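## Task

Take the red tank top out of the laundry pile and lay it on the left arm's side of the table, separated from the other garments. Every other garment must stay on the half holding the pile, and nothing may be on the floor or draped over a table edge. Dropping or tossing garments is allowed. The result only counts if it stays in place without the robot holding it. Finish with the gripper open and the arm moved away.

## Robot and tools

ROBOT AND FRAME. Two arms, left_arm and right_arm, each ending in a parallel two-finger gripper. All reported positions use one world frame: origin on the tabletop midway between the arms, +x pointing away over the table, +z up, and left_arm mounted on the +y side. So the left arm's half of the table is the +y half. The arm names do not mean left or right in a camera picture. Each result's state line gives, per arm, end_effector_position (metres) and end_effector_quat_wxyz; the printed position can be somewhat wrong, more so when the arm reaches far. The reported point sits between the finger pads, roughly 1 cm short of the tips. In the gripper's own axes the fingers extend along +z and close along y.

JOINT LIMITS (rad, base to hand): waist -2.618 to 3.054, shoulder 0.000 to 3.142, elbow 0.000 to 3.142, wrist pitch -1.571 to 1.571, wrist yaw -1.571 to 1.571, wrist roll -2.094 to 2.094. An elbow never quite reaches full extension.

THE 14-NUMBER ROW. Both tools that move the robot take rows of exactly 14 numbers, each in [-1, 1], always covering both arms: left_arm dx, dy, dz, rx, ry, rz, opening, then right_arm dx, dy, dz, rx, ry, rz, opening. The first six per arm are an offset, not a pose: they are expressed in that gripper's own axes and counted from the gripper pose printed in the most recent result showing it (before any such result in a scene, and for the second or later call within one reply, from where the arm is when the command begins). Scale: 1.0 equals 0.6 m of translation or 180 degrees of rotation; rx, ry, rz form a single rotation vector. Opening is absolute, not an offset: +1 is fully open (0.094 m), -1 fully closed. Zero offsets do not mean hold still; they pull the arm back to the base pose.

execute_actions: argument actions is a list holding at most one item. Empty list: just report the state. An item with rows (1 to 15 rows) and optional steps (1 to 15, default 15) plays one row per control step of 1/30 s, repeating the final row if steps exceeds the row count. Every row is measured from the same base pose, not from the previous row. An item with only steps (up to 300) is a wait, counted from the previous result, so time spent composing the reply is included. Optional pictures (boolean) controls camera images, which come by default.

move: target is one 14-number row as above; speed is the top path speed in m/s, 0.002 to 0.5 (default 0.25), with rotation capped at twice that in rad/s. Each gripper follows a straight line to its target, both finishing together, over 0.5 to 10 s; beyond 10 s they stop short. No avoidance of obstacles or of the other arm. Openings are sent when the move begins; the path begins once the robot is still, or after 3 s. The result adds a move: line giving the ending (done, off_target, moving, held, fault), any limits (paced: the sent pose was clipped; held: some steps were blocked, after which the arm may surge faster than speed), and each gripper's remaining distance to its pose.

wait: seconds from 0 to 10; the robot gets nothing new. zoom_image: camera (cam_high, cam_left_wrist or cam_right_wrist) and region [x0, y0, x1, y1] in pixels of that camera's latest image, origin top-left, at most 504 by 504. finished_scene: scene (1 or 2) ends that scene permanently and reports success; call it once the garment is placed and the gripper released. Always answer with a tool call.

CONTROL BEHAVIOUR. Each step, the commanded pose is limited to 70 mm and 16 degrees away from the measured pose, then damped inverse kinematics chases it, favouring position over orientation. A distant target may need several actions; after an action the arm only drifts on to its last clipped pose, so read the result and command the remainder. Arms tend to finish about a centimetre low; to keep an arm steady, send the offset back to its desired pose in the first call of a reply and zeros afterwards, raising the aim if it still sags. The simulation keeps running while you compose a reply. A result with nothing pending shows a Hand target line per arm. Pose unreachable lines mean the clearance check altered or blocked an arm's command; HELD marks steps not sent. FAULT lines report an arm stop.

GRIPPING. grip_measured reports finger opening on the command scale; the last value of Joint positions is the opening in metres; readings may be off by about 1 mm. To hold cloth, command about 0.03 below grip_measured; less squeezes more gently. Pads push up to roughly 50 to 62 N each, less for items under about 2 mm thick, with a brief spike on contact.

HEAT. Holding loads warms motors. MOTOR HOT appears at 75 °C; at 90 °C that arm halts for 10 s; at 100 °C it loses hold and falls (OVER-TEMPERATURE FAULT).

CAMERAS. cam_high is fixed above and in front (about x 0.37, y -0.40, z 0.64, looking down over the table); cam_left_wrist and cam_right_wrist ride on the hands. All are 504x504; calibration (K, distortion, T_world_to_cam) is given and may be off by a few degrees and millimetres.

AVOID. Arms striking or pushing each other, fast impacts, targets set far past contact, knocking garments off the table or leaving them over an edge, and dragging other garments onto the left half.

Each tool is called after "Emit:" as name(argument=value, ...), one argument or row to a line, values as JSON.

## Session

I'll start by looking at the current state.

Emit:
execute_actions(
  actions=[],
)

Scene clock: 0.00 s of 6000.00 s.
left_arm: end_effector_position=(+0.3861, +0.2844, +0.4023) grip_measured=+1.000 end_effector_quat_wxyz=(+0.702, -0.015, +0.712, +0.008) | right_arm: end_effector_position=(+0.3745, -0.3190, +0.4145) grip_measured=+1.000 end_effector_quat_wxyz=(+0.714, +0.013, +0.699, -0.017)
Joint positions: left_arm=[-0.012  1.048  1.042 -0.009  0.004 -0.011  0.094] | right_arm=[ 0.001  1.055  1.059  0.017  0.    -0.005  0.094]
Joint velocities: left_arm=[ 0.002 -0.007 -0.007  0.022  0.007  0.007  0.   ] | right_arm=[-0.002 -0.002  0.002 -0.022 -0.007  0.007  0.   ]
Motor temperatures (°C, as the motors report them): left_arm=[25 27 26 24 27 26] | right_arm=[26 26 24 25 25 28]
Hand target (left_arm): +0.382, +0.284, +0.418; +0.716, -0.016, +0.698, +0.007
Hand target (right_arm): +0.372, -0.319, +0.421; +0.719, +0.013, +0.695, -0.018

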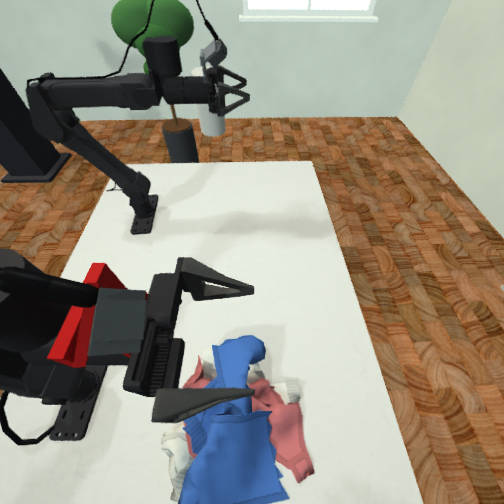

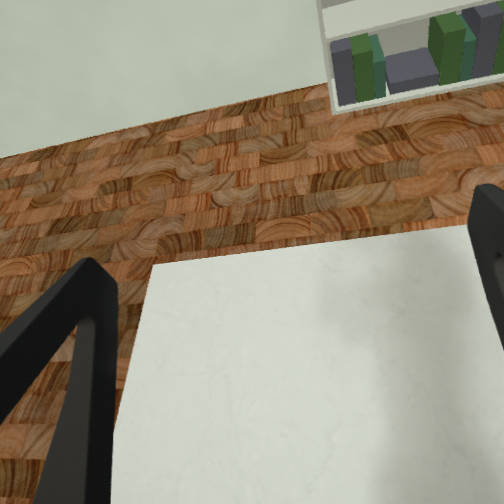

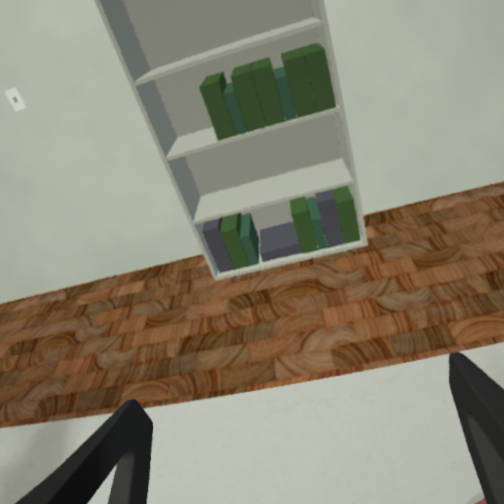

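Emit:
zoom_image(
  camera="cam_high",
  region=[130, 300, 380, 504],
)

Region (130, 300, 380, 504) of cam_high's 504x504 image, scaled by 2.016, with more detail than that image has; it fills the top 411 rows of this view, and the rest is white.

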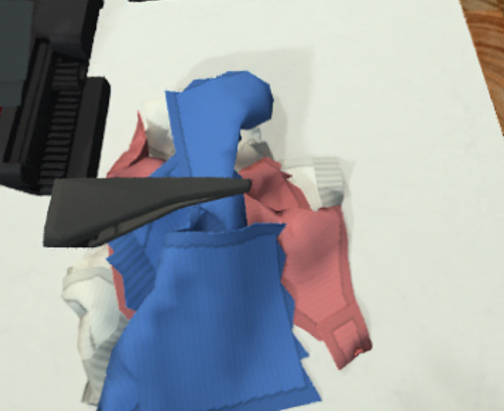

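Emit:
move(
  target=[0,0,0,0,0,0,1, 0.49,-0.252,0.175,0,0.5,0,1],
  speed=0.3,
)

Scene clock: 41.37 s of 6000.00 s.
left_arm: end_effector_position=(+0.3861, +0.2844, +0.4015) grip_measured=+1.000 end_effector_quat_wxyz=(+0.701, -0.015, +0.713, +0.008) | right_arm: end_effector_position=(+0.4774, -0.4704, +0.1055) grip_measured=+1.000 end_effector_quat_wxyz=(+0.071, +0.019, +0.997, -0.018)
Joint positions: left_arm=[-0.012  1.048  1.042 -0.013  0.004 -0.011  0.094] | right_arm=[-0.293  2.563  2.681 -1.541 -0.011 -0.298  0.094]
Joint velocities: left_arm=[-0.007  0.002  0.002 -0.022 -0.022 -0.022  0.   ] | right_arm=[-0.002 -0.007 -0.002  0.007  0.022 -0.037  0.   ]
Motor temperatures (°C, as the motors report them): left_arm=[25 27 28 30 27 26] | right_arm=[26 27 27 31 25 28]
Hand target (left_arm): +0.386, +0.284, +0.402; +0.702, -0.015, +0.712, +0.008
Hand target (right_arm): +0.476, -0.476, +0.113; +0.077, +0.020, +0.997, -0.025
Off the commanded pose (left_arm): 0.001 m, 0 deg.
Off the commanded pose (right_arm): 0.019 m, 7 deg.
joint sent to its limit (right arm) — the command would take joint 4 (wrist pitch) past its lower limit, so that joint was sent only as far as its limit.
After step 90, 35.17 s passed at rest.
move: off_target (right_arm)
camera_calibration (this result's frames):
cam_left_wrist: T_world_to_cam=[[0.0215381, -0.967665, -0.251316, 0.367233], [-0.802843, 0.133063, -0.581151, 0.508399], [0.595801, 0.214284, -0.774018, 0.109842], [0, 0, 0, 1]] pos_world=[0.334812, 0.264172, 0.472768]
cam_right_wrist: T_world_to_cam=[[-0.310119, -0.947918, -0.0726544, -0.285246], [-0.873219, 0.253793, 0.416027, 0.542498], [-0.37592, 0.192461, -0.906445, 0.480438], [0, 0, 0, 1]] pos_world=[0.565865, -0.500538, 0.189073]

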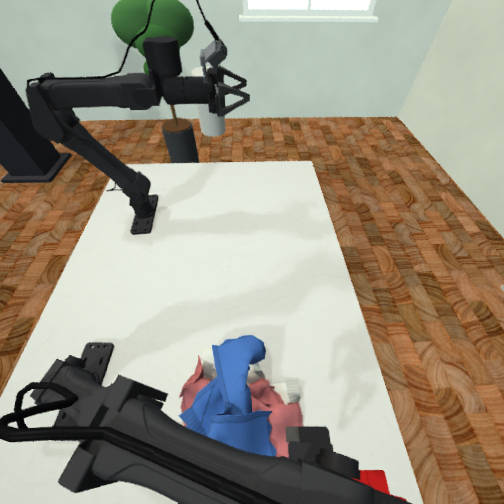

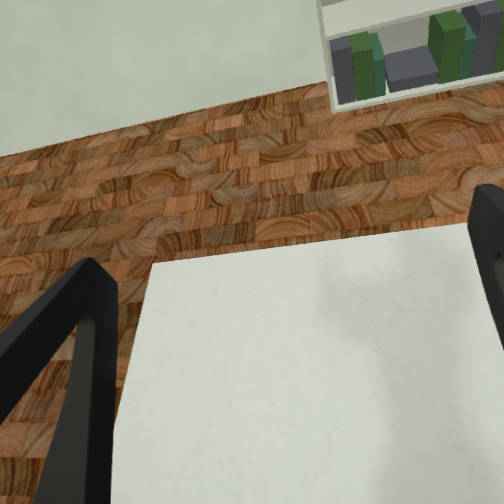

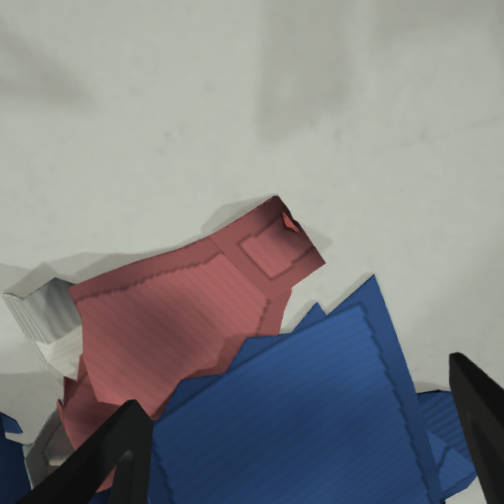

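Emit:
zoom_image(
  camera="cam_right_wrist",
  region=[0, 150, 400, 504],
)

Region (0, 150, 400, 504) of cam_right_wrist's 504x504 image, scaled by 1.260, with more detail than that image has; it fills the top 446 rows of this view, and the rest is white.

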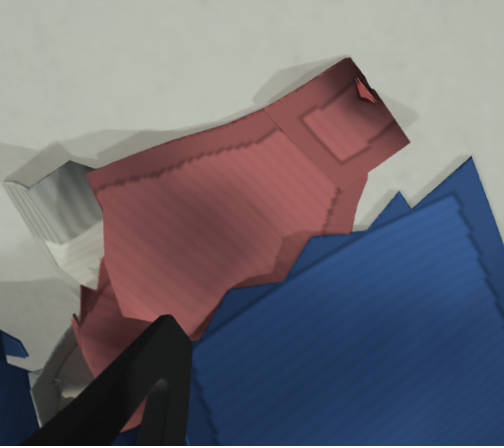

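Emit:
move(
  target=[0,0,0,0,0,0,1, -0.006,-0.003,0.1355,0,0,0,0.277],
  speed=0.15,
)

Scene clock: 89.97 s of 6000.00 s.
left_arm: end_effector_position=(+0.3861, +0.2844, +0.4006) grip_measured=+1.000 end_effector_quat_wxyz=(+0.699, -0.015, +0.715, +0.008) | right_arm: end_effector_position=(+0.4888, -0.4746, +0.0239) grip_measured=+0.278 end_effector_quat_wxyz=(+0.065, +0.019, +0.998, -0.016)
Joint positions: left_arm=[-0.012  1.048  1.042 -0.016  0.004 -0.011  0.094] | right_arm=[-0.293  2.562  2.349 -1.225 -0.01  -0.299  0.06 ]
Joint velocities: left_arm=[ 0.002 -0.002  0.007 -0.037  0.022  0.007  0.   ] | right_arm=[-0.017 -0.007 -0.012 -0.037  0.007 -0.007  0.   ]
Motor temperatures (°C, as the motors report them): left_arm=[25 27 28 32 27 26] | right_arm=[26 35 27 28 25 28]
Hand target (left_arm): +0.386, +0.284, +0.401; +0.701, -0.015, +0.713, +0.008
Hand target (right_arm): +0.491, -0.475, +0.025; +0.071, +0.019, +0.997, -0.018
Off the commanded pose (left_arm): 0.001 m, 0 deg.
Off the commanded pose (right_arm): 0.004 m, 1 deg.
After step 90, 44.40 s passed at rest.
move: done
camera_calibration (this result's frames):
cam_left_wrist: T_world_to_cam=[[0.0206759, -0.967697, -0.251266, 0.36734], [-0.804832, 0.13299, -0.57841, 0.50758], [0.593142, 0.214186, -0.776084, 0.111075], [0, 0, 0, 1]] pos_world=[0.335039, 0.26418, 0.472093]
cam_right_wrist: T_world_to_cam=[[-0.310902, -0.947729, -0.0717568, -0.291177], [-0.867482, 0.252106, 0.428856, 0.583575], [-0.388349, 0.19558, -0.900519, 0.419025], [0, 0, 0, 1]] pos_world=[0.578442, -0.505033, 0.106176]

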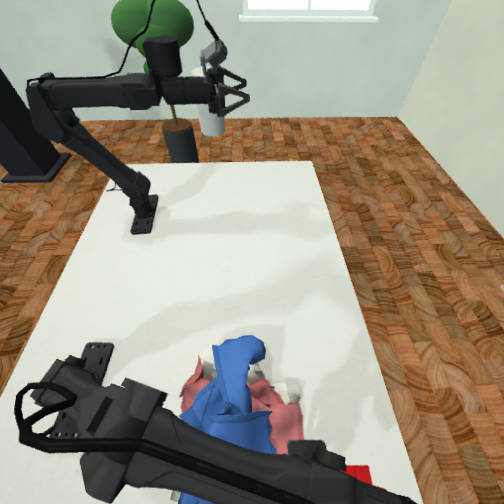

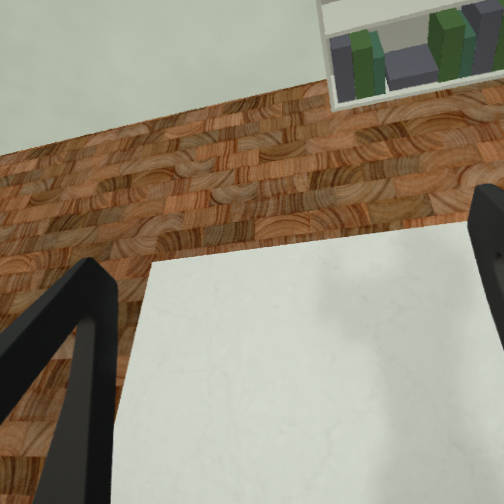

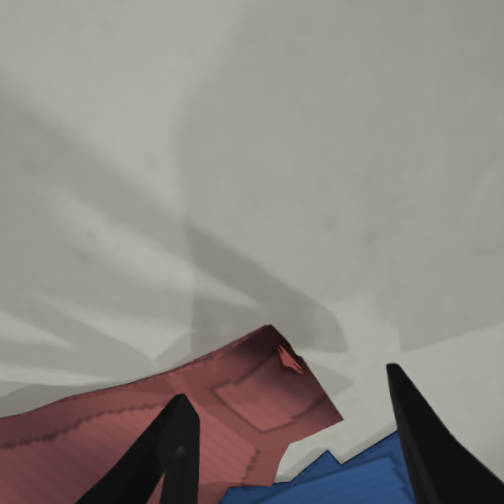

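Emit:
execute_actions(
  actions=[
    {"rows": [[0,0,0,0,0,0,1, 0.004,0,0.0265,0,0,0,0.277]], "steps": 15},
  ],
  pictures=false,
)

Scene clock: 105.63 s of 6000.00 s.
left_arm: end_effector_position=(+0.3861, +0.2844, +0.3998) grip_measured=+1.000 end_effector_quat_wxyz=(+0.698, -0.016, +0.716, +0.008) | right_arm: end_effector_position=(+0.4911, -0.4744, +0.0162) grip_measured=+0.278 end_effector_quat_wxyz=(+0.071, +0.019, +0.997, -0.015)
Joint positions: left_arm=[-0.012  1.048  1.042 -0.02   0.004 -0.011  0.094] | right_arm=[-0.293  2.557  2.307 -1.177 -0.015 -0.298  0.06 ]
Joint velocities: left_arm=[-0.007 -0.007 -0.012 -0.007 -0.081 -0.022  0.   ] | right_arm=[-0.012  0.012 -0.012  0.022  0.007 -0.007 -0.001]
Motor temperatures (°C, as the motors report them): left_arm=[25 27 28 32 27 26] | right_arm=[26 36 27 28 25 28]
Hand target (left_arm): +0.386, +0.284, +0.401; +0.699, -0.015, +0.715, +0.008
Hand target (right_arm): +0.488, -0.475, +0.008; +0.064, +0.019, +0.998, -0.016
Off the commanded pose (left_arm): 0.001 m, 0 deg.
Off the commanded pose (right_arm): 0.009 m, 1 deg.
Steps of this call (steps 1 to 90: nothing new was sent; then 12.17 s passed at rest; steps 91 to 105: all 15 steps of this action). Readings (end_effector_position):
91: left_arm (+0.3861, +0.2844, +0.4005) | right_arm (+0.4891, -0.4747, +0.0220)
92: left_arm (+0.3861, +0.2844, +0.4004) | right_arm (+0.4890, -0.4747, +0.0198)
94: left_arm (+0.3861, +0.2844, +0.4002) | right_arm (+0.4888, -0.4740, +0.0157)
98: left_arm (+0.3861, +0.2844, +0.3999) | right_arm (+0.4909, -0.4744, +0.0162)
105: the state above

Emit:
execute_actions(
  actions=[
    {"rows": [[0,0,0,0,0,0,1, 0.001,0,0.006,0,0,0,-1]], "steps": 15},
  ],
  pictures=false,
)

Emit:
execute_actions(
  actions=[
    {"rows": [[0,0,0,0,0,0,1, 0,0,0,0,0,0,-1]], "steps": 15},
  ],
)

Scene clock: 112.00 s of 6000.00 s.
left_arm: end_effector_position=(+0.3860, +0.2844, +0.3989) grip_measured=+1.000 end_effector_quat_wxyz=(+0.697, -0.016, +0.717, +0.008) | right_arm: end_effector_position=(+0.4928, -0.4726, +0.0164) grip_measured=-0.982 end_effector_quat_wxyz=(+0.075, +0.018, +0.997, -0.011)
Joint positions: left_arm=[-0.012  1.048  1.042 -0.023  0.004 -0.011  0.094] | right_arm=[-0.292  2.557  2.307 -1.173 -0.026 -0.298  0.001]
Joint velocities: left_arm=[ 0.012 -0.012  0.002 -0.022 -0.037  0.007  0.   ] | right_arm=[-0.002  0.007 -0.017 -0.037 -0.139  0.051  0.   ]
Motor temperatures (°C, as the motors report them): left_arm=[25 27 28 33 27 26] | right_arm=[26 36 26 28 25 28]
Hand target (left_arm): +0.386, +0.284, +0.400; +0.698, -0.016, +0.716, +0.008
Hand target (right_arm): +0.491, -0.474, +0.013; +0.071, +0.019, +0.997, -0.015
Off the commanded pose (left_arm): 0.001 m, 0 deg.
Off the commanded pose (right_arm): 0.005 m, 1 deg.
Steps of this call (steps 1 to 90: nothing new was sent; then 2.87 s passed at rest; steps 91 to 105: all 15 steps of this action). Readings (end_effector_position):
91: left_arm (+0.3861, +0.2844, +0.3997) | right_arm (+0.4913, -0.4740, +0.0162)
92: left_arm (+0.3861, +0.2844, +0.3996) | right_arm (+0.4916, -0.4732, +0.0163)
94: left_arm (+0.3861, +0.2844, +0.3993) | right_arm (+0.4923, -0.4720, +0.0163)
98: left_arm (+0.3861, +0.2844, +0.3991) | right_arm (+0.4928, -0.4726, +0.0164)
105: the state above

Scene clock: 112.50 s of 6000.00 s.
left_arm: end_effector_position=(+0.3860, +0.2844, +0.3982) grip_measured=+1.000 end_effector_quat_wxyz=(+0.696, -0.016, +0.718, +0.008) | right_arm: end_effector_position=(+0.4929, -0.4725, +0.0164) grip_measured=-0.982 end_effector_quat_wxyz=(+0.075, +0.018, +0.997, -0.011)
Joint positions: left_arm=[-0.012  1.048  1.042 -0.026  0.004 -0.011  0.094] | right_arm=[-0.292  2.557  2.307 -1.173 -0.026 -0.298  0.001]
Joint velocities: left_arm=[ 0.002  0.002 -0.002  0.022  0.022  0.007  0.   ] | right_arm=[ 0.002 -0.022  0.002 -0.051  0.007 -0.022  0.001]
Motor temperatures (°C, as the motors report them): left_arm=[25 27 28 33 27 26] | right_arm=[26 36 26 28 25 28]
Hand target (left_arm): +0.386, +0.284, +0.399; +0.697, -0.016, +0.717, +0.008
Hand target (right_arm): +0.493, -0.473, +0.016; +0.075, +0.018, +0.997, -0.011
Off the commanded pose (left_arm): 0.001 m, 0 deg.
Off the commanded pose (right_arm): 0.000 m, 0 deg.
Steps of this call (steps 1 to 15: all 15 steps of this action). Readings (end_effector_position):
1: left_arm (+0.3860, +0.2844, +0.3989) | right_arm (+0.4929, -0.4725, +0.0164)
2: left_arm (+0.3860, +0.2844, +0.3987) | right_arm (+0.4929, -0.4725, +0.0164)
4: left_arm (+0.3860, +0.2844, +0.3986) | right_arm (+0.4929, -0.4725, +0.0164)
8: left_arm (+0.3860, +0.2844, +0.3983) | right_arm (+0.4929, -0.4725, +0.0164)
15: the state above
camera_calibration (this result's frames):
cam_left_wrist: T_world_to_cam=[[0.0181862, -0.967789, -0.251106, 0.367643], [-0.810526, 0.132781, -0.570453, 0.50519], [0.58542, 0.213902, -0.782003, 0.11462], [0, 0, 0, 1]] pos_world=[0.335682, 0.264204, 0.470138]
cam_right_wrist: T_world_to_cam=[[-0.306751, -0.947744, -0.0876616, -0.290249], [-0.876635, 0.245458, 0.413837, 0.591394], [-0.370695, 0.203792, -0.90612, 0.408744], [0, 0, 0, 1]] pos_world=[0.580922, -0.503543, 0.100187]

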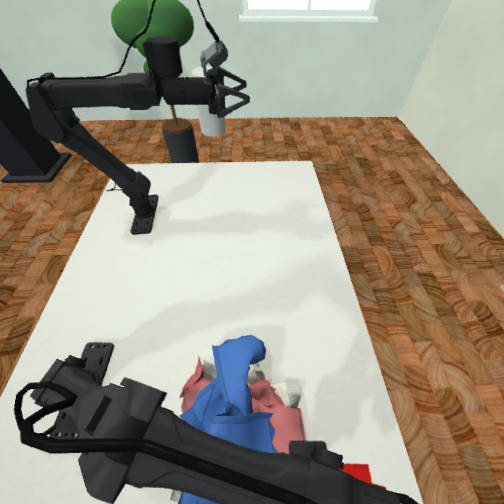

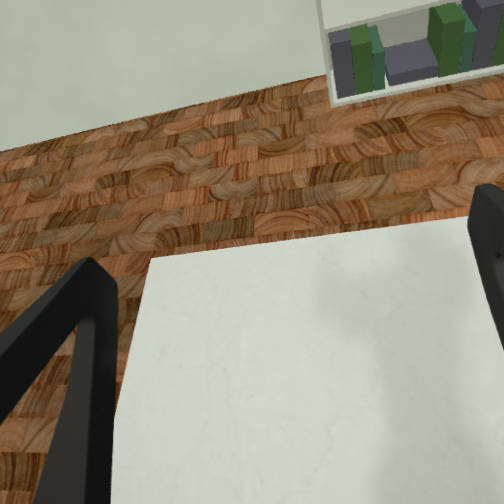

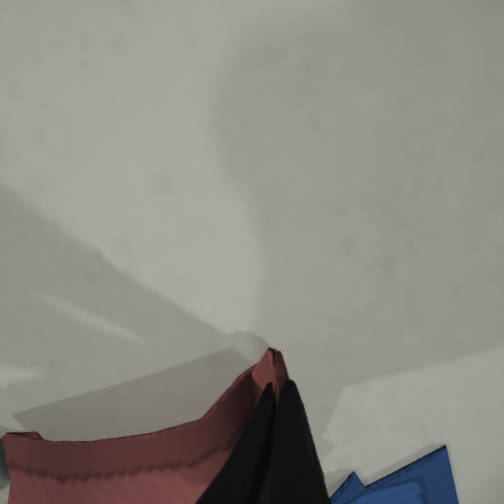

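Emit:
move(
  target=[0,0,0,0,0,0,1, -0.0375,0,-0.247,0,0,0,-1],
  speed=0.1,
)

Scene clock: 119.33 s of 6000.00 s.
left_arm: end_effector_position=(+0.3860, +0.2844, +0.3972) grip_measured=+1.000 end_effector_quat_wxyz=(+0.694, -0.016, +0.719, +0.008) | right_arm: end_effector_position=(+0.4939, -0.4729, +0.1511) grip_measured=-0.983 end_effector_quat_wxyz=(+0.141, +0.018, +0.989, -0.033)
Joint positions: left_arm=[-0.012  1.048  1.042 -0.03   0.004 -0.011  0.094] | right_arm=[-0.292  2.545  2.811 -1.546 -0.026 -0.296  0.001]
Joint velocities: left_arm=[-0.002 -0.017 -0.007 -0.037  0.022 -0.022  0.   ] | right_arm=[-0.012 -0.002 -0.007 -0.066  0.051 -0.095  0.   ]
Motor temperatures (°C, as the motors report them): left_arm=[25 27 28 33 27 26] | right_arm=[26 37 27 28 25 28]
Hand target (left_arm): +0.386, +0.284, +0.398; +0.696, -0.016, +0.718, +0.008
Hand target (right_arm): +0.495, -0.470, +0.166; +0.157, +0.018, +0.987, -0.037
Off the commanded pose (left_arm): 0.001 m, 0 deg.
Off the commanded pose (right_arm): 0.016 m, 8 deg.
joint sent to its limit (right arm) — the command would take joint 4 (wrist pitch) past its lower limit, so that joint was sent only as far as its limit.
After step 90, 1.93 s passed at rest.
move: off_target (right_arm)
camera_calibration (this result's frames):
cam_left_wrist: T_world_to_cam=[[0.0172291, -0.967824, -0.251037, 0.367757], [-0.812695, 0.132701, -0.567378, 0.504261], [0.582435, 0.213792, -0.784259, 0.115978], [0, 0, 0, 1]] pos_world=[0.335925, 0.264213, 0.469384]
cam_right_wrist: T_world_to_cam=[[-0.297367, -0.951044, -0.0841954, -0.285187], [-0.922636, 0.263558, 0.281566, 0.587888], [-0.245591, 0.16141, -0.955841, 0.456887], [0, 0, 0, 1]] pos_world=[0.569808, -0.499914, 0.24717]

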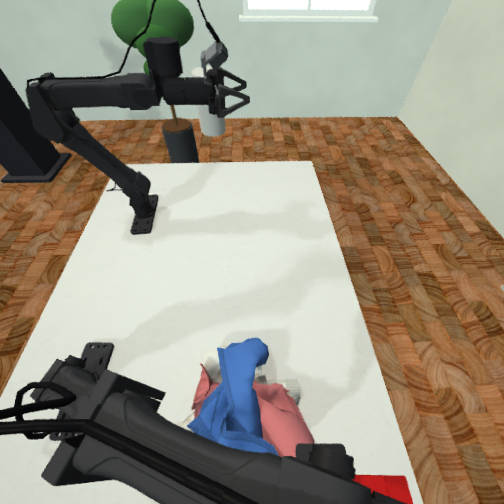

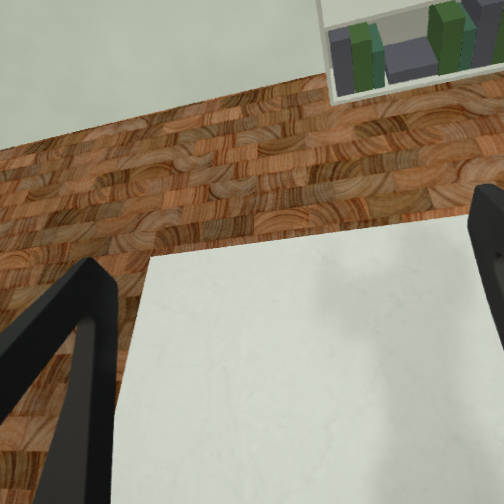

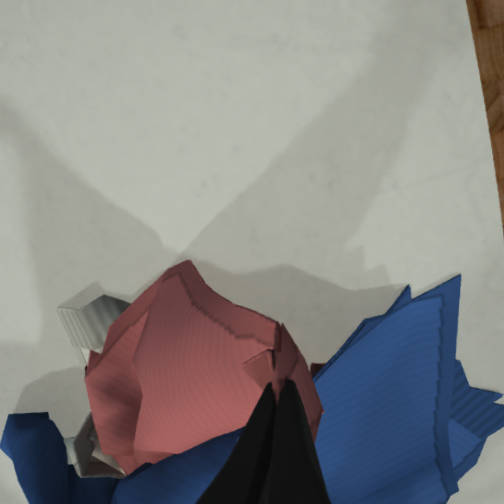

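Emit:
move(
  target=[0,0,0,0,0,0,1, -0.116,0,-0.4,0,0,0,-1],
  speed=0.12,
)

Scene clock: 129.37 s of 6000.00 s.
left_arm: end_effector_position=(+0.3860, +0.2844, +0.3964) grip_measured=+1.000 end_effector_quat_wxyz=(+0.693, -0.016, +0.720, +0.008) | right_arm: end_effector_position=(+0.4984, -0.4643, +0.3804) grip_measured=-0.983 end_effector_quat_wxyz=(+0.432, +0.019, +0.894, -0.117)
Joint positions: left_arm=[-0.012  1.048  1.042 -0.033  0.004 -0.011  0.094] | right_arm=[-0.274  2.198  2.853 -1.297 -0.026 -0.264  0.001]
Joint velocities: left_arm=[ 0.002 -0.002 -0.007  0.007  0.037 -0.037  0.   ] | right_arm=[ 0.012  0.002  0.022 -0.051 -0.037  0.007  0.002]
Motor temperatures (°C, as the motors report them): left_arm=[25 27 28 33 27 26] | right_arm=[26 37 27 28 25 28]
Hand target (left_arm): +0.386, +0.284, +0.397; +0.695, -0.016, +0.719, +0.008
Hand target (right_arm): +0.496, -0.459, +0.403; +0.459, +0.018, +0.879, -0.124
Off the commanded pose (left_arm): 0.001 m, 0 deg.
Off the commanded pose (right_arm): 0.022 m, 37 deg; orientation clipped at the last step of the last action.
elbow stopped short (right arm): the move would have taken joint 3 (elbow) straighter than the controller allows; a more bent joint 3 avoids this.
After step 90, 4.47 s passed at rest.
move: off_target (right_arm); limits=paced
camera_calibration (this result's frames):
cam_left_wrist: T_world_to_cam=[[0.0163679, -0.967856, -0.250973, 0.367858], [-0.814637, 0.132629, -0.564603, 0.503421], [0.57974, 0.213693, -0.78628, 0.117197], [0, 0, 0, 1]] pos_world=[0.33614, 0.264221, 0.468705]
cam_right_wrist: T_world_to_cam=[[-0.257091, -0.963559, -0.0738758, -0.286246], [-0.899877, 0.266566, -0.345202, 0.753686], [0.352315, -0.0222691, -0.935617, 0.284833], [0, 0, 0, 1]] pos_world=[0.504283, -0.47038, 0.505521]

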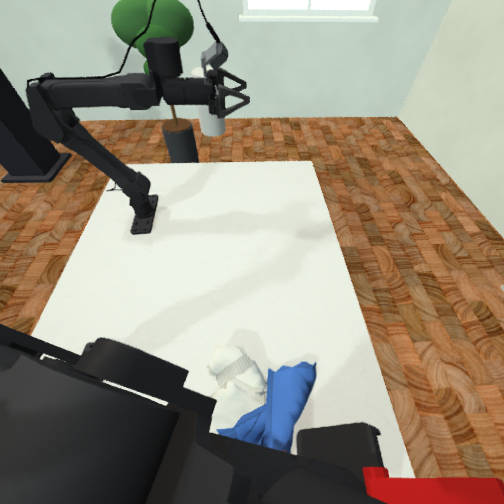

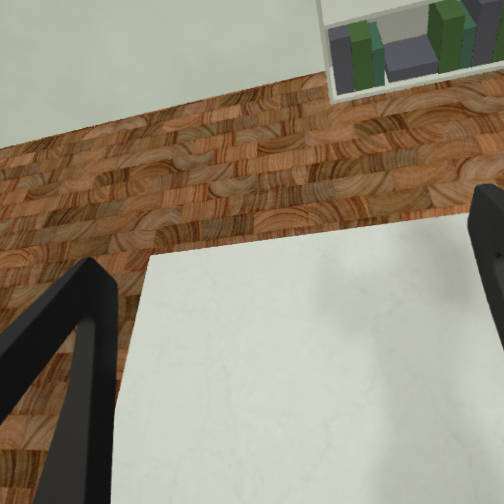

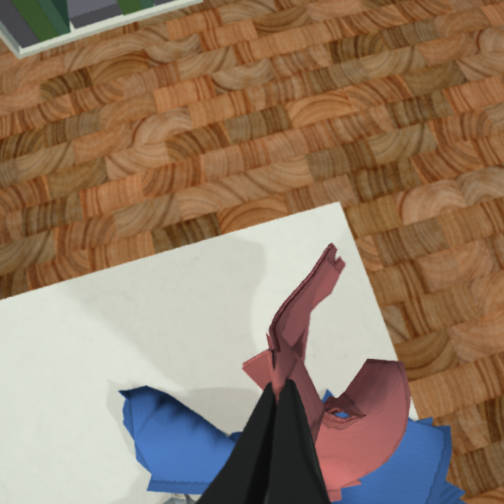

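Emit:
move(
  target=[0,0.3,-0.25,0,0,0,1, -0.117,0.3545,-0.24,0,0,0,-1],
  speed=0.2,
)

Scene clock: 163.20 s of 6000.00 s.
left_arm: end_effector_position=(+0.2301, +0.4612, +0.3875) grip_measured=+1.000 end_effector_quat_wxyz=(+0.692, -0.041, +0.720, -0.011) | right_arm: end_effector_position=(+0.4698, -0.2139, +0.4601) grip_measured=-0.983 end_effector_quat_wxyz=(+0.532, -0.014, +0.840, -0.104)
Joint positions: left_arm=[ 1.262  0.995  1.014 -0.158  1.266  0.06   0.094] | right_arm=[ 0.396  2.069  2.853 -1.266  0.477  0.027  0.001]
Joint velocities: left_arm=[ 0.012  0.007 -0.007 -0.037  0.037 -0.037  0.   ] | right_arm=[-0.002 -0.002  0.022  0.051  0.037  0.037 -0.   ]
Motor temperatures (°C, as the motors report them): left_arm=[25 27 28 34 27 26] | right_arm=[26 36 27 32 25 28]
Hand target (left_arm): +0.229, +0.459, +0.402; +0.697, -0.021, +0.717, +0.003
Hand target (right_arm): +0.461, -0.219, +0.482; +0.558, +0.001, +0.824, -0.100
Off the commanded pose (left_arm): 0.013 m, 4 deg.
Off the commanded pose (right_arm): 0.023 m, 14 deg.
elbow stopped short (right arm): the move would have taken joint 3 (elbow) straighter than the controller allows; a more bent joint 3 avoids this.
After step 954, the last 766 steps of your reply time or wait did not run and took no scene time. You can wait again.
move: off_target (left_arm, right_arm)
camera_calibration (this result's frames):
cam_left_wrist: T_world_to_cam=[[0.0275285, -0.981364, -0.190177, 0.519444], [-0.81621, 0.0877674, -0.571051, 0.371575], [0.5771, 0.170945, -0.798582, 0.187873], [0, 0, 0, 1]] pos_world=[0.180563, 0.445035, 0.461006]
cam_right_wrist: T_world_to_cam=[[-0.148826, -0.983933, -0.0986227, -0.0902007], [-0.823141, 0.178535, -0.53904, 0.723056], [0.547987, 0.000957536, -0.836487, 0.242492], [0, 0, 0, 1]] pos_world=[0.44887, -0.218074, 0.583702]

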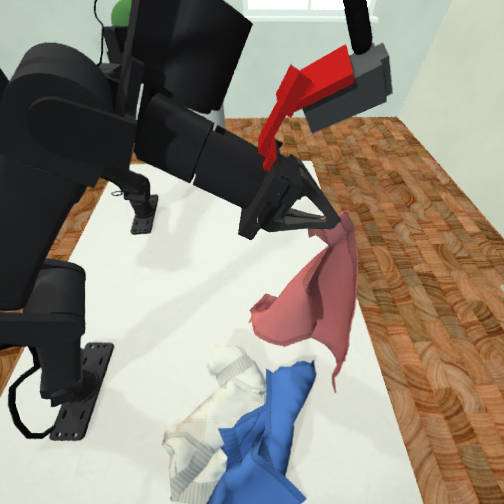

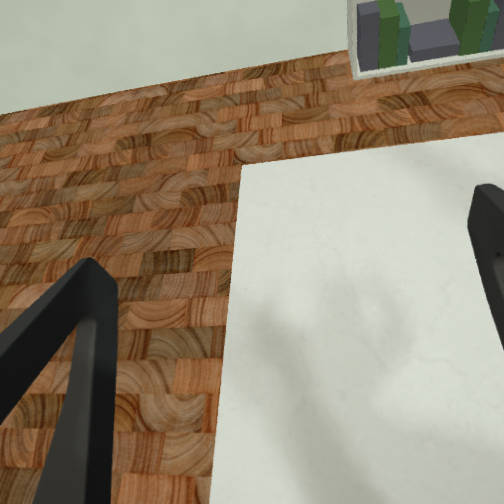

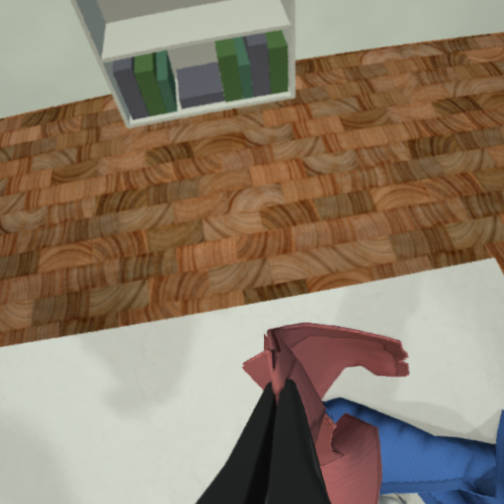

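Emit:
move(
  target=[0,0,0,0,0,0,1, -0.0073,0.7271,-0.278,-0.3513,-0.1566,-0.0207,-1],
  speed=0.2,
)

Scene clock: 201.30 s of 6000.00 s.
left_arm: end_effector_position=(+0.2302, +0.4608, +0.3876) grip_measured=+1.000 end_effector_quat_wxyz=(+0.692, -0.040, +0.720, -0.011) | right_arm: end_effector_position=(+0.3622, +0.2372, +0.4487) grip_measured=-0.983 end_effector_quat_wxyz=(+0.623, -0.326, +0.625, +0.339)
Joint positions: left_arm=[ 1.262  0.995  1.014 -0.158  1.269  0.06   0.094] | right_arm=[ 1.009  2.258  2.535 -0.272 -0.014  0.018  0.001]
Joint velocities: left_arm=[-0.017  0.002 -0.002 -0.066  0.007 -0.051  0.   ] | right_arm=[ 0.007  0.012 -0.002  0.081 -0.007 -0.081 -0.001]
Motor temperatures (°C, as the motors report them): left_arm=[25 27 29 33 27 26] | right_arm=[26 35 27 35 25 28]
Hand target (left_arm): +0.230, +0.461, +0.388; +0.692, -0.041, +0.720, -0.011
Hand target (right_arm): +0.358, +0.240, +0.452; +0.623, -0.332, +0.620, +0.341
Off the commanded pose (left_arm): 0.000 m, 0 deg.
Off the commanded pose (right_arm): 0.004 m, 1 deg.
After step 1028, the last 772 steps of your reply time or wait did not run and took no scene time. You can wait again.
move: done
camera_calibration (this result's frames):
cam_left_wrist: T_world_to_cam=[[0.0253256, -0.981295, -0.190837, 0.519788], [-0.815848, 0.0900314, -0.571215, 0.370594], [0.577712, 0.170161, -0.798307, 0.188088], [0, 0, 0, 1]] pos_world=[0.180524, 0.444695, 0.461036]
cam_right_wrist: T_world_to_cam=[[0.826011, -0.477, -0.300295, -0.0463599], [-0.483703, -0.326354, -0.812111, 0.667096], [0.289374, 0.816067, -0.500298, 0.040986], [0, 0, 0, 1]] pos_world=[0.34911, 0.162148, 0.54834]

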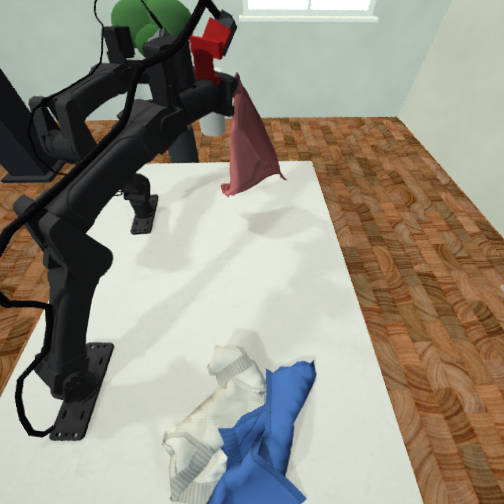

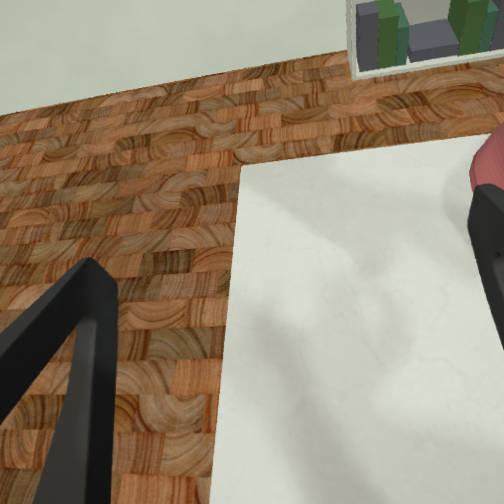

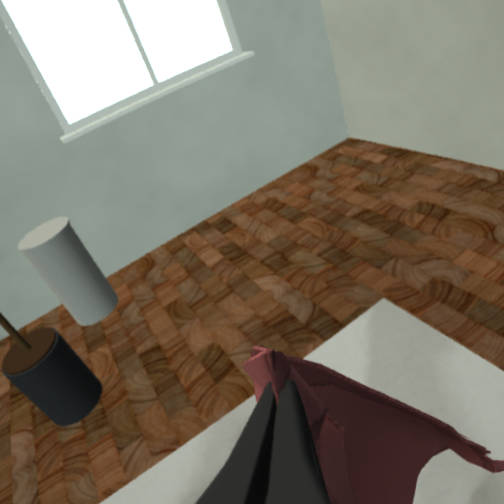

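Emit:
move(
  target=[0,0,0,0,0,0,1, 0.45,0,0,0,0,0,-1],
  speed=0.2,
)

Scene clock: 211.33 s of 6000.00 s.
left_arm: end_effector_position=(+0.2302, +0.4608, +0.3876) grip_measured=+1.000 end_effector_quat_wxyz=(+0.692, -0.040, +0.720, -0.011) | right_arm: end_effector_position=(+0.3607, +0.2337, +0.1706) grip_measured=-0.983 end_effector_quat_wxyz=(+0.617, -0.328, +0.633, +0.334)
Joint positions: left_arm=[ 1.262  0.995  1.014 -0.158  1.269  0.06   0.094] | right_arm=[ 1.009  2.294  1.456  0.822 -0.009  0.018  0.001]
Joint velocities: left_arm=[-0.017 -0.012 -0.007 -0.066 -0.022  0.081  0.   ] | right_arm=[-0.002 -0.007  0.007 -0.007 -0.007 -0.007  0.   ]
Motor temperatures (°C, as the motors report them): left_arm=[25 27 29 32 27 26] | right_arm=[26 36 28 35 25 28]
Hand target (left_arm): +0.230, +0.461, +0.388; +0.692, -0.040, +0.720, -0.011
Hand target (right_arm): +0.355, +0.238, +0.179; +0.623, -0.326, +0.626, +0.339
Off the commanded pose (left_arm): 0.000 m, 0 deg.
Off the commanded pose (right_arm): 0.011 m, 1 deg.
move: off_target (right_arm)
camera_calibration (this result's frames):
cam_left_wrist: T_world_to_cam=[[0.0253256, -0.981295, -0.190837, 0.519788], [-0.815848, 0.0900314, -0.571215, 0.370594], [0.577712, 0.170161, -0.798307, 0.188088], [0, 0, 0, 1]] pos_world=[0.180524, 0.444695, 0.461036]
cam_right_wrist: T_world_to_cam=[[0.820333, -0.485744, -0.301839, -0.125935], [-0.494894, -0.338467, -0.800325, 0.444304], [0.286591, 0.805911, -0.518047, -0.088522], [0, 0, 0, 1]] pos_world=[0.348562, 0.160551, 0.271716]

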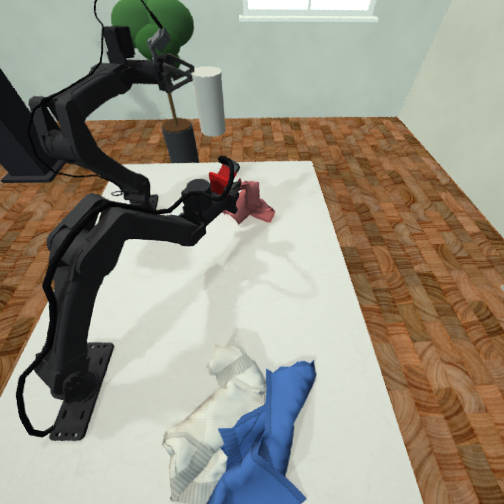

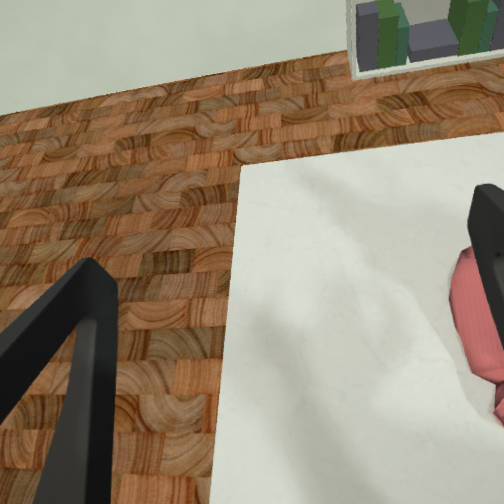

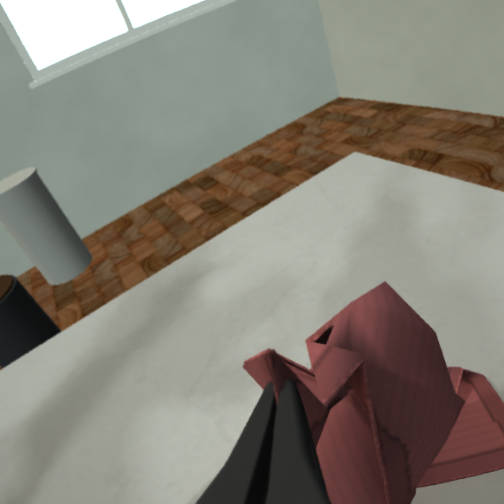

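Now release the tank top, then retreat.

Emit:
execute_actions(
  actions=[
    {"rows": [[0,0,0,0,0,0,1, 0,0,0,0,0,0,0.6]], "steps": 15},
  ],
  pictures=false,
)

Scene clock: 214.70 s of 6000.00 s.
left_arm: end_effector_position=(+0.2302, +0.4608, +0.3876) grip_measured=+1.000 end_effector_quat_wxyz=(+0.692, -0.040, +0.720, -0.011) | right_arm: end_effector_position=(+0.3607, +0.2338, +0.1709) grip_measured=+0.599 end_effector_quat_wxyz=(+0.617, -0.328, +0.632, +0.334)
Joint positions: left_arm=[ 1.262  0.995  1.014 -0.158  1.269  0.06   0.094] | right_arm=[ 1.009  2.294  1.456  0.823 -0.009  0.018  0.075]
Joint velocities: left_arm=[-0.007 -0.002  0.002 -0.11   0.066 -0.051  0.   ] | right_arm=[ 0.012  0.012 -0.012 -0.051  0.037 -0.022  0.001]
Motor temperatures (°C, as the motors report them): left_arm=[25 27 29 32 27 26] | right_arm=[26 36 28 36 25 28]
Hand target (left_arm): +0.230, +0.461, +0.388; +0.692, -0.040, +0.720, -0.011
Hand target (right_arm): +0.361, +0.234, +0.171; +0.617, -0.328, +0.633, +0.334
Off the commanded pose (left_arm): 0.000 m, 0 deg.
Off the commanded pose (right_arm): 0.000 m, 0 deg.
Steps of this call (steps 1 to 86: nothing new was sent; steps 87 to 101: all 15 steps of this action). Readings (end_effector_position):
87: left_arm (+0.2302, +0.4608, +0.3876) | right_arm (+0.3607, +0.2338, +0.1709)
88: left_arm (+0.2302, +0.4608, +0.3876) | right_arm (+0.3607, +0.2338, +0.1709)
90: left_arm (+0.2302, +0.4608, +0.3876) | right_arm (+0.3607, +0.2338, +0.1709)
94: left_arm (+0.2302, +0.4608, +0.3876) | right_arm (+0.3607, +0.2338, +0.1709)
101: the state above

Emit:
move(
  target=[0,0,0,0,0,0,1, -0.25,0,-0.3,0,0,0,1],
  speed=0.25,
)

Scene clock: 221.00 s of 6000.00 s.
left_arm: end_effector_position=(+0.2302, +0.4608, +0.3876) grip_measured=+1.000 end_effector_quat_wxyz=(+0.692, -0.040, +0.720, -0.011) | right_arm: end_effector_position=(+0.2646, +0.0914, +0.3329) grip_measured=+1.000 end_effector_quat_wxyz=(+0.622, -0.326, +0.628, +0.337)
Joint positions: left_arm=[ 1.262  0.995  1.014 -0.158  1.269  0.06   0.094] | right_arm=[ 1.002  1.432  1.004  0.429 -0.017  0.018  0.094]
Joint velocities: left_arm=[-0.012  0.002 -0.002  0.022 -0.007 -0.022  0.   ] | right_arm=[-0.002 -0.002 -0.007 -0.037 -0.022  0.007  0.   ]
Motor temperatures (°C, as the motors report them): left_arm=[25 27 28 32 27 26] | right_arm=[26 36 28 36 25 28]
Hand target (left_arm): +0.230, +0.461, +0.388; +0.692, -0.040, +0.720, -0.011
Hand target (right_arm): +0.266, +0.088, +0.329; +0.617, -0.328, +0.632, +0.334
Off the commanded pose (left_arm): 0.000 m, 0 deg.
Off the commanded pose (right_arm): 0.011 m, 1 deg.
After step 90, 1.60 s passed at rest.
move: off_target (right_arm)
camera_calibration (this result's frames):
cam_left_wrist: T_world_to_cam=[[0.0253256, -0.981295, -0.190837, 0.519788], [-0.815848, 0.0900314, -0.571215, 0.370594], [0.577712, 0.170161, -0.798307, 0.188088], [0, 0, 0, 1]] pos_world=[0.180524, 0.444695, 0.461036]
cam_right_wrist: T_world_to_cam=[[0.823332, -0.481369, -0.30068, -0.0688508], [-0.487247, -0.327802, -0.809405, 0.478454], [0.291059, 0.812914, -0.504436, 0.131499], [0, 0, 0, 1]] pos_world=[0.251538, 0.0167981, 0.432894]

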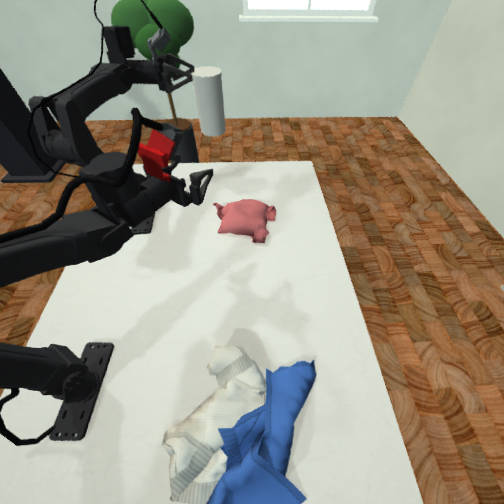

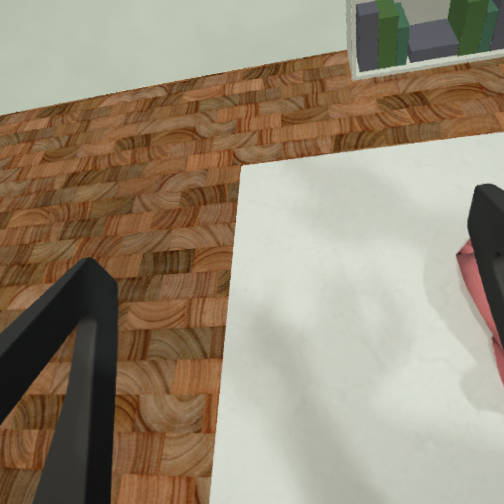

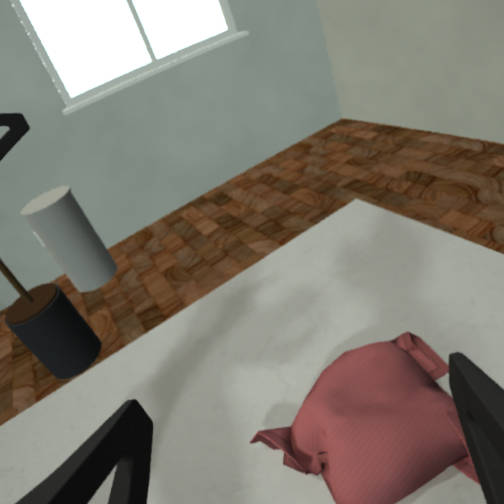

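Emit:
move(
  target=[0,0,0,0,0,0,1, -0.1213,-0.5243,-0.6733,0.3846,0.2338,0.1739,1],
  speed=0.3,
)

Scene clock: 264.70 s of 6000.00 s.
left_arm: end_effector_position=(+0.2302, +0.4608, +0.3876) grip_measured=+1.000 end_effector_quat_wxyz=(+0.692, -0.040, +0.720, -0.011) | right_arm: end_effector_position=(+0.3062, -0.4193, +0.4007) grip_measured=+1.000 end_effector_quat_wxyz=(+0.352, +0.140, +0.924, -0.060)
Joint positions: left_arm=[ 1.262  0.995  1.014 -0.158  1.269  0.06   0.094] | right_arm=[-0.332  1.573  2.271 -1.54  -0.039 -0.061  0.094]
Joint velocities: left_arm=[ 0.007 -0.022 -0.017 -0.125 -0.022  0.007  0.   ] | right_arm=[ 0.012  0.002  0.002  0.007 -0.095 -0.037  0.   ]
Motor temperatures (°C, as the motors report them): left_arm=[25 27 28 32 27 26] | right_arm=[26 33 28 36 25 28]
Hand target (left_arm): +0.230, +0.461, +0.388; +0.692, -0.040, +0.720, -0.011
Hand target (right_arm): +0.304, -0.423, +0.404; +0.352, +0.141, +0.923, -0.067
Off the commanded pose (left_arm): 0.000 m, 0 deg.
Off the commanded pose (right_arm): 0.007 m, 2 deg.
joint sent to its limit (right arm) — the command would take joint 4 (wrist pitch) past its lower limit, so that joint was sent only as far as its limit.
After step 90, 37.50 s passed at rest.
move: done
camera_calibration (this result's frames):
cam_left_wrist: T_world_to_cam=[[0.0253256, -0.981295, -0.190837, 0.519788], [-0.815848, 0.0900314, -0.571215, 0.370594], [0.577712, 0.170161, -0.798307, 0.188088], [0, 0, 0, 1]] pos_world=[0.180524, 0.444695, 0.461036]
cam_right_wrist: T_world_to_cam=[[-0.449521, -0.864285, -0.225702, -0.129345], [-0.863497, 0.485129, -0.137923, 0.573243], [0.2287, 0.132894, -0.964384, 0.486978], [0, 0, 0, 1]] pos_world=[0.325479, -0.454604, 0.519504]

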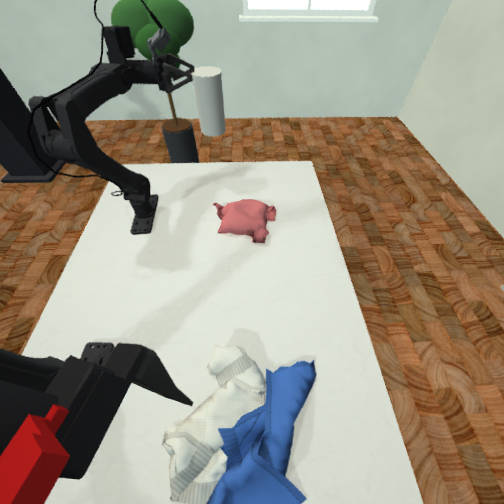

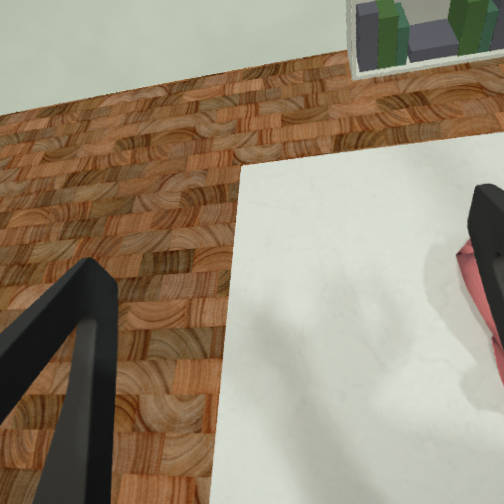

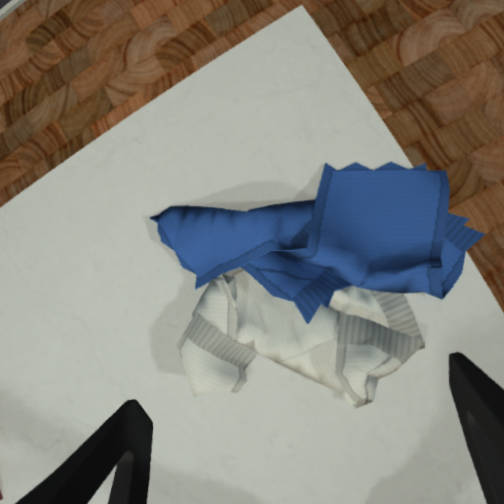

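Emit:
move(
  target=[0,0,0,0,0,0,1, 0.2366,-0.1955,0.5546,0.0339,0.1874,0.0825,0.277],
  speed=0.25,
)

Scene clock: 306.33 s of 6000.00 s.
left_arm: end_effector_position=(+0.2302, +0.4608, +0.3876) grip_measured=+1.000 end_effector_quat_wxyz=(+0.692, -0.040, +0.720, -0.011) | right_arm: end_effector_position=(+0.3702, -0.5595, +0.0436) grip_measured=+0.278 end_effector_quat_wxyz=(+0.052, +0.279, +0.959, -0.010)
Joint positions: left_arm=[ 1.262  0.995  1.014 -0.158  1.269  0.06   0.094] | right_arm=[-0.558  2.23   1.843 -1.08  -0.013 -0.035  0.06 ]
Joint velocities: left_arm=[-0.002 -0.012 -0.022  0.11   0.022 -0.007  0.   ] | right_arm=[ 0.012 -0.017 -0.002  0.007 -0.022  0.037 -0.001]
Motor temperatures (°C, as the motors report them): left_arm=[25 27 29 32 27 26] | right_arm=[26 31 28 34 25 28]
Hand target (left_arm): +0.230, +0.461, +0.388; +0.692, -0.040, +0.720, -0.011
Hand target (right_arm): +0.374, -0.568, +0.053; +0.066, +0.285, +0.956, -0.021
Off the commanded pose (left_arm): 0.000 m, 0 deg.
Off the commanded pose (right_arm): 0.022 m, 2 deg.
After step 90, 36.50 s passed at rest.
move: off_target (right_arm)
camera_calibration (this result's frames):
cam_left_wrist: T_world_to_cam=[[0.0253256, -0.981295, -0.190837, 0.519788], [-0.815848, 0.0900314, -0.571215, 0.370594], [0.577712, 0.170161, -0.798307, 0.188088], [0, 0, 0, 1]] pos_world=[0.180524, 0.444695, 0.461036]
cam_right_wrist: T_world_to_cam=[[-0.745089, -0.659103, -0.102107, -0.0835498], [-0.623201, 0.633449, 0.458653, 0.615256], [-0.23762, 0.40537, -0.882729, 0.468065], [0, 0, 0, 1]] pos_world=[0.432398, -0.634541, 0.122455]

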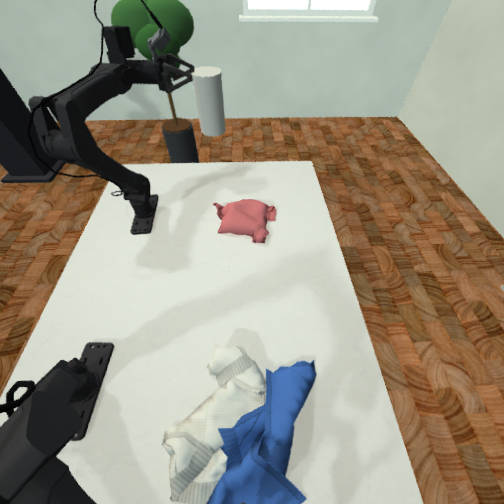

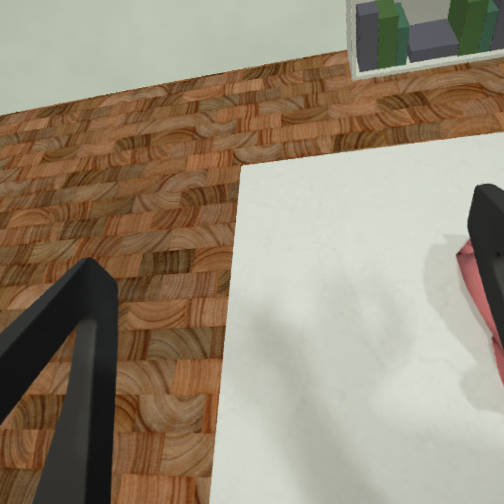

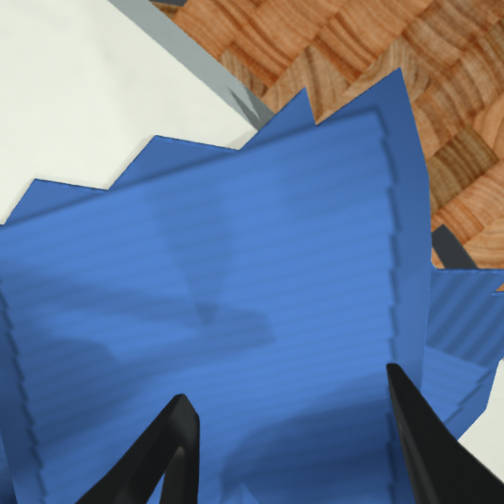

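Emit:
execute_actions(
  actions=[
    {"rows": [[0,0,0,0,0,0,1, 0.0056,0,0.053,0,0,0,0.277]], "steps": 15},
  ],
  pictures=false,
)

Scene clock: 315.43 s of 6000.00 s.
left_arm: end_effector_position=(+0.2302, +0.4608, +0.3876) grip_measured=+1.000 end_effector_quat_wxyz=(+0.692, -0.040, +0.720, -0.011) | right_arm: end_effector_position=(+0.3681, -0.5579, +0.0181) grip_measured=+0.278 end_effector_quat_wxyz=(+0.050, +0.279, +0.959, -0.009)
Joint positions: left_arm=[ 1.262  0.995  1.014 -0.158  1.269  0.06   0.094] | right_arm=[-0.558  2.244  1.764 -0.991 -0.015 -0.035  0.06 ]
Joint velocities: left_arm=[ 0.012 -0.022  0.002  0.066 -0.051 -0.066  0.   ] | right_arm=[ 0.002 -0.017 -0.007 -0.051 -0.007 -0.066  0.   ]
Motor temperatures (°C, as the motors report them): left_arm=[25 27 29 32 27 26] | right_arm=[26 34 28 33 25 28]
Hand target (left_arm): +0.230, +0.461, +0.388; +0.692, -0.040, +0.720, -0.011
Hand target (right_arm): +0.370, -0.559, +0.012; +0.051, +0.279, +0.959, -0.010
Off the commanded pose (left_arm): 0.000 m, 0 deg.
Off the commanded pose (right_arm): 0.007 m, 0 deg.
Steps of this call (steps 1 to 90: nothing new was sent; then 5.60 s passed at rest; steps 91 to 105: all 15 steps of this action). Readings (end_effector_position):
91: left_arm (+0.2302, +0.4608, +0.3876) | right_arm (+0.3703, -0.5595, +0.0406)
92: left_arm (+0.2302, +0.4608, +0.3876) | right_arm (+0.3706, -0.5597, +0.0372)
94: left_arm (+0.2302, +0.4608, +0.3876) | right_arm (+0.3670, -0.5573, +0.0261)
98: left_arm (+0.2302, +0.4608, +0.3876) | right_arm (+0.3658, -0.5563, +0.0178)
105: the state above


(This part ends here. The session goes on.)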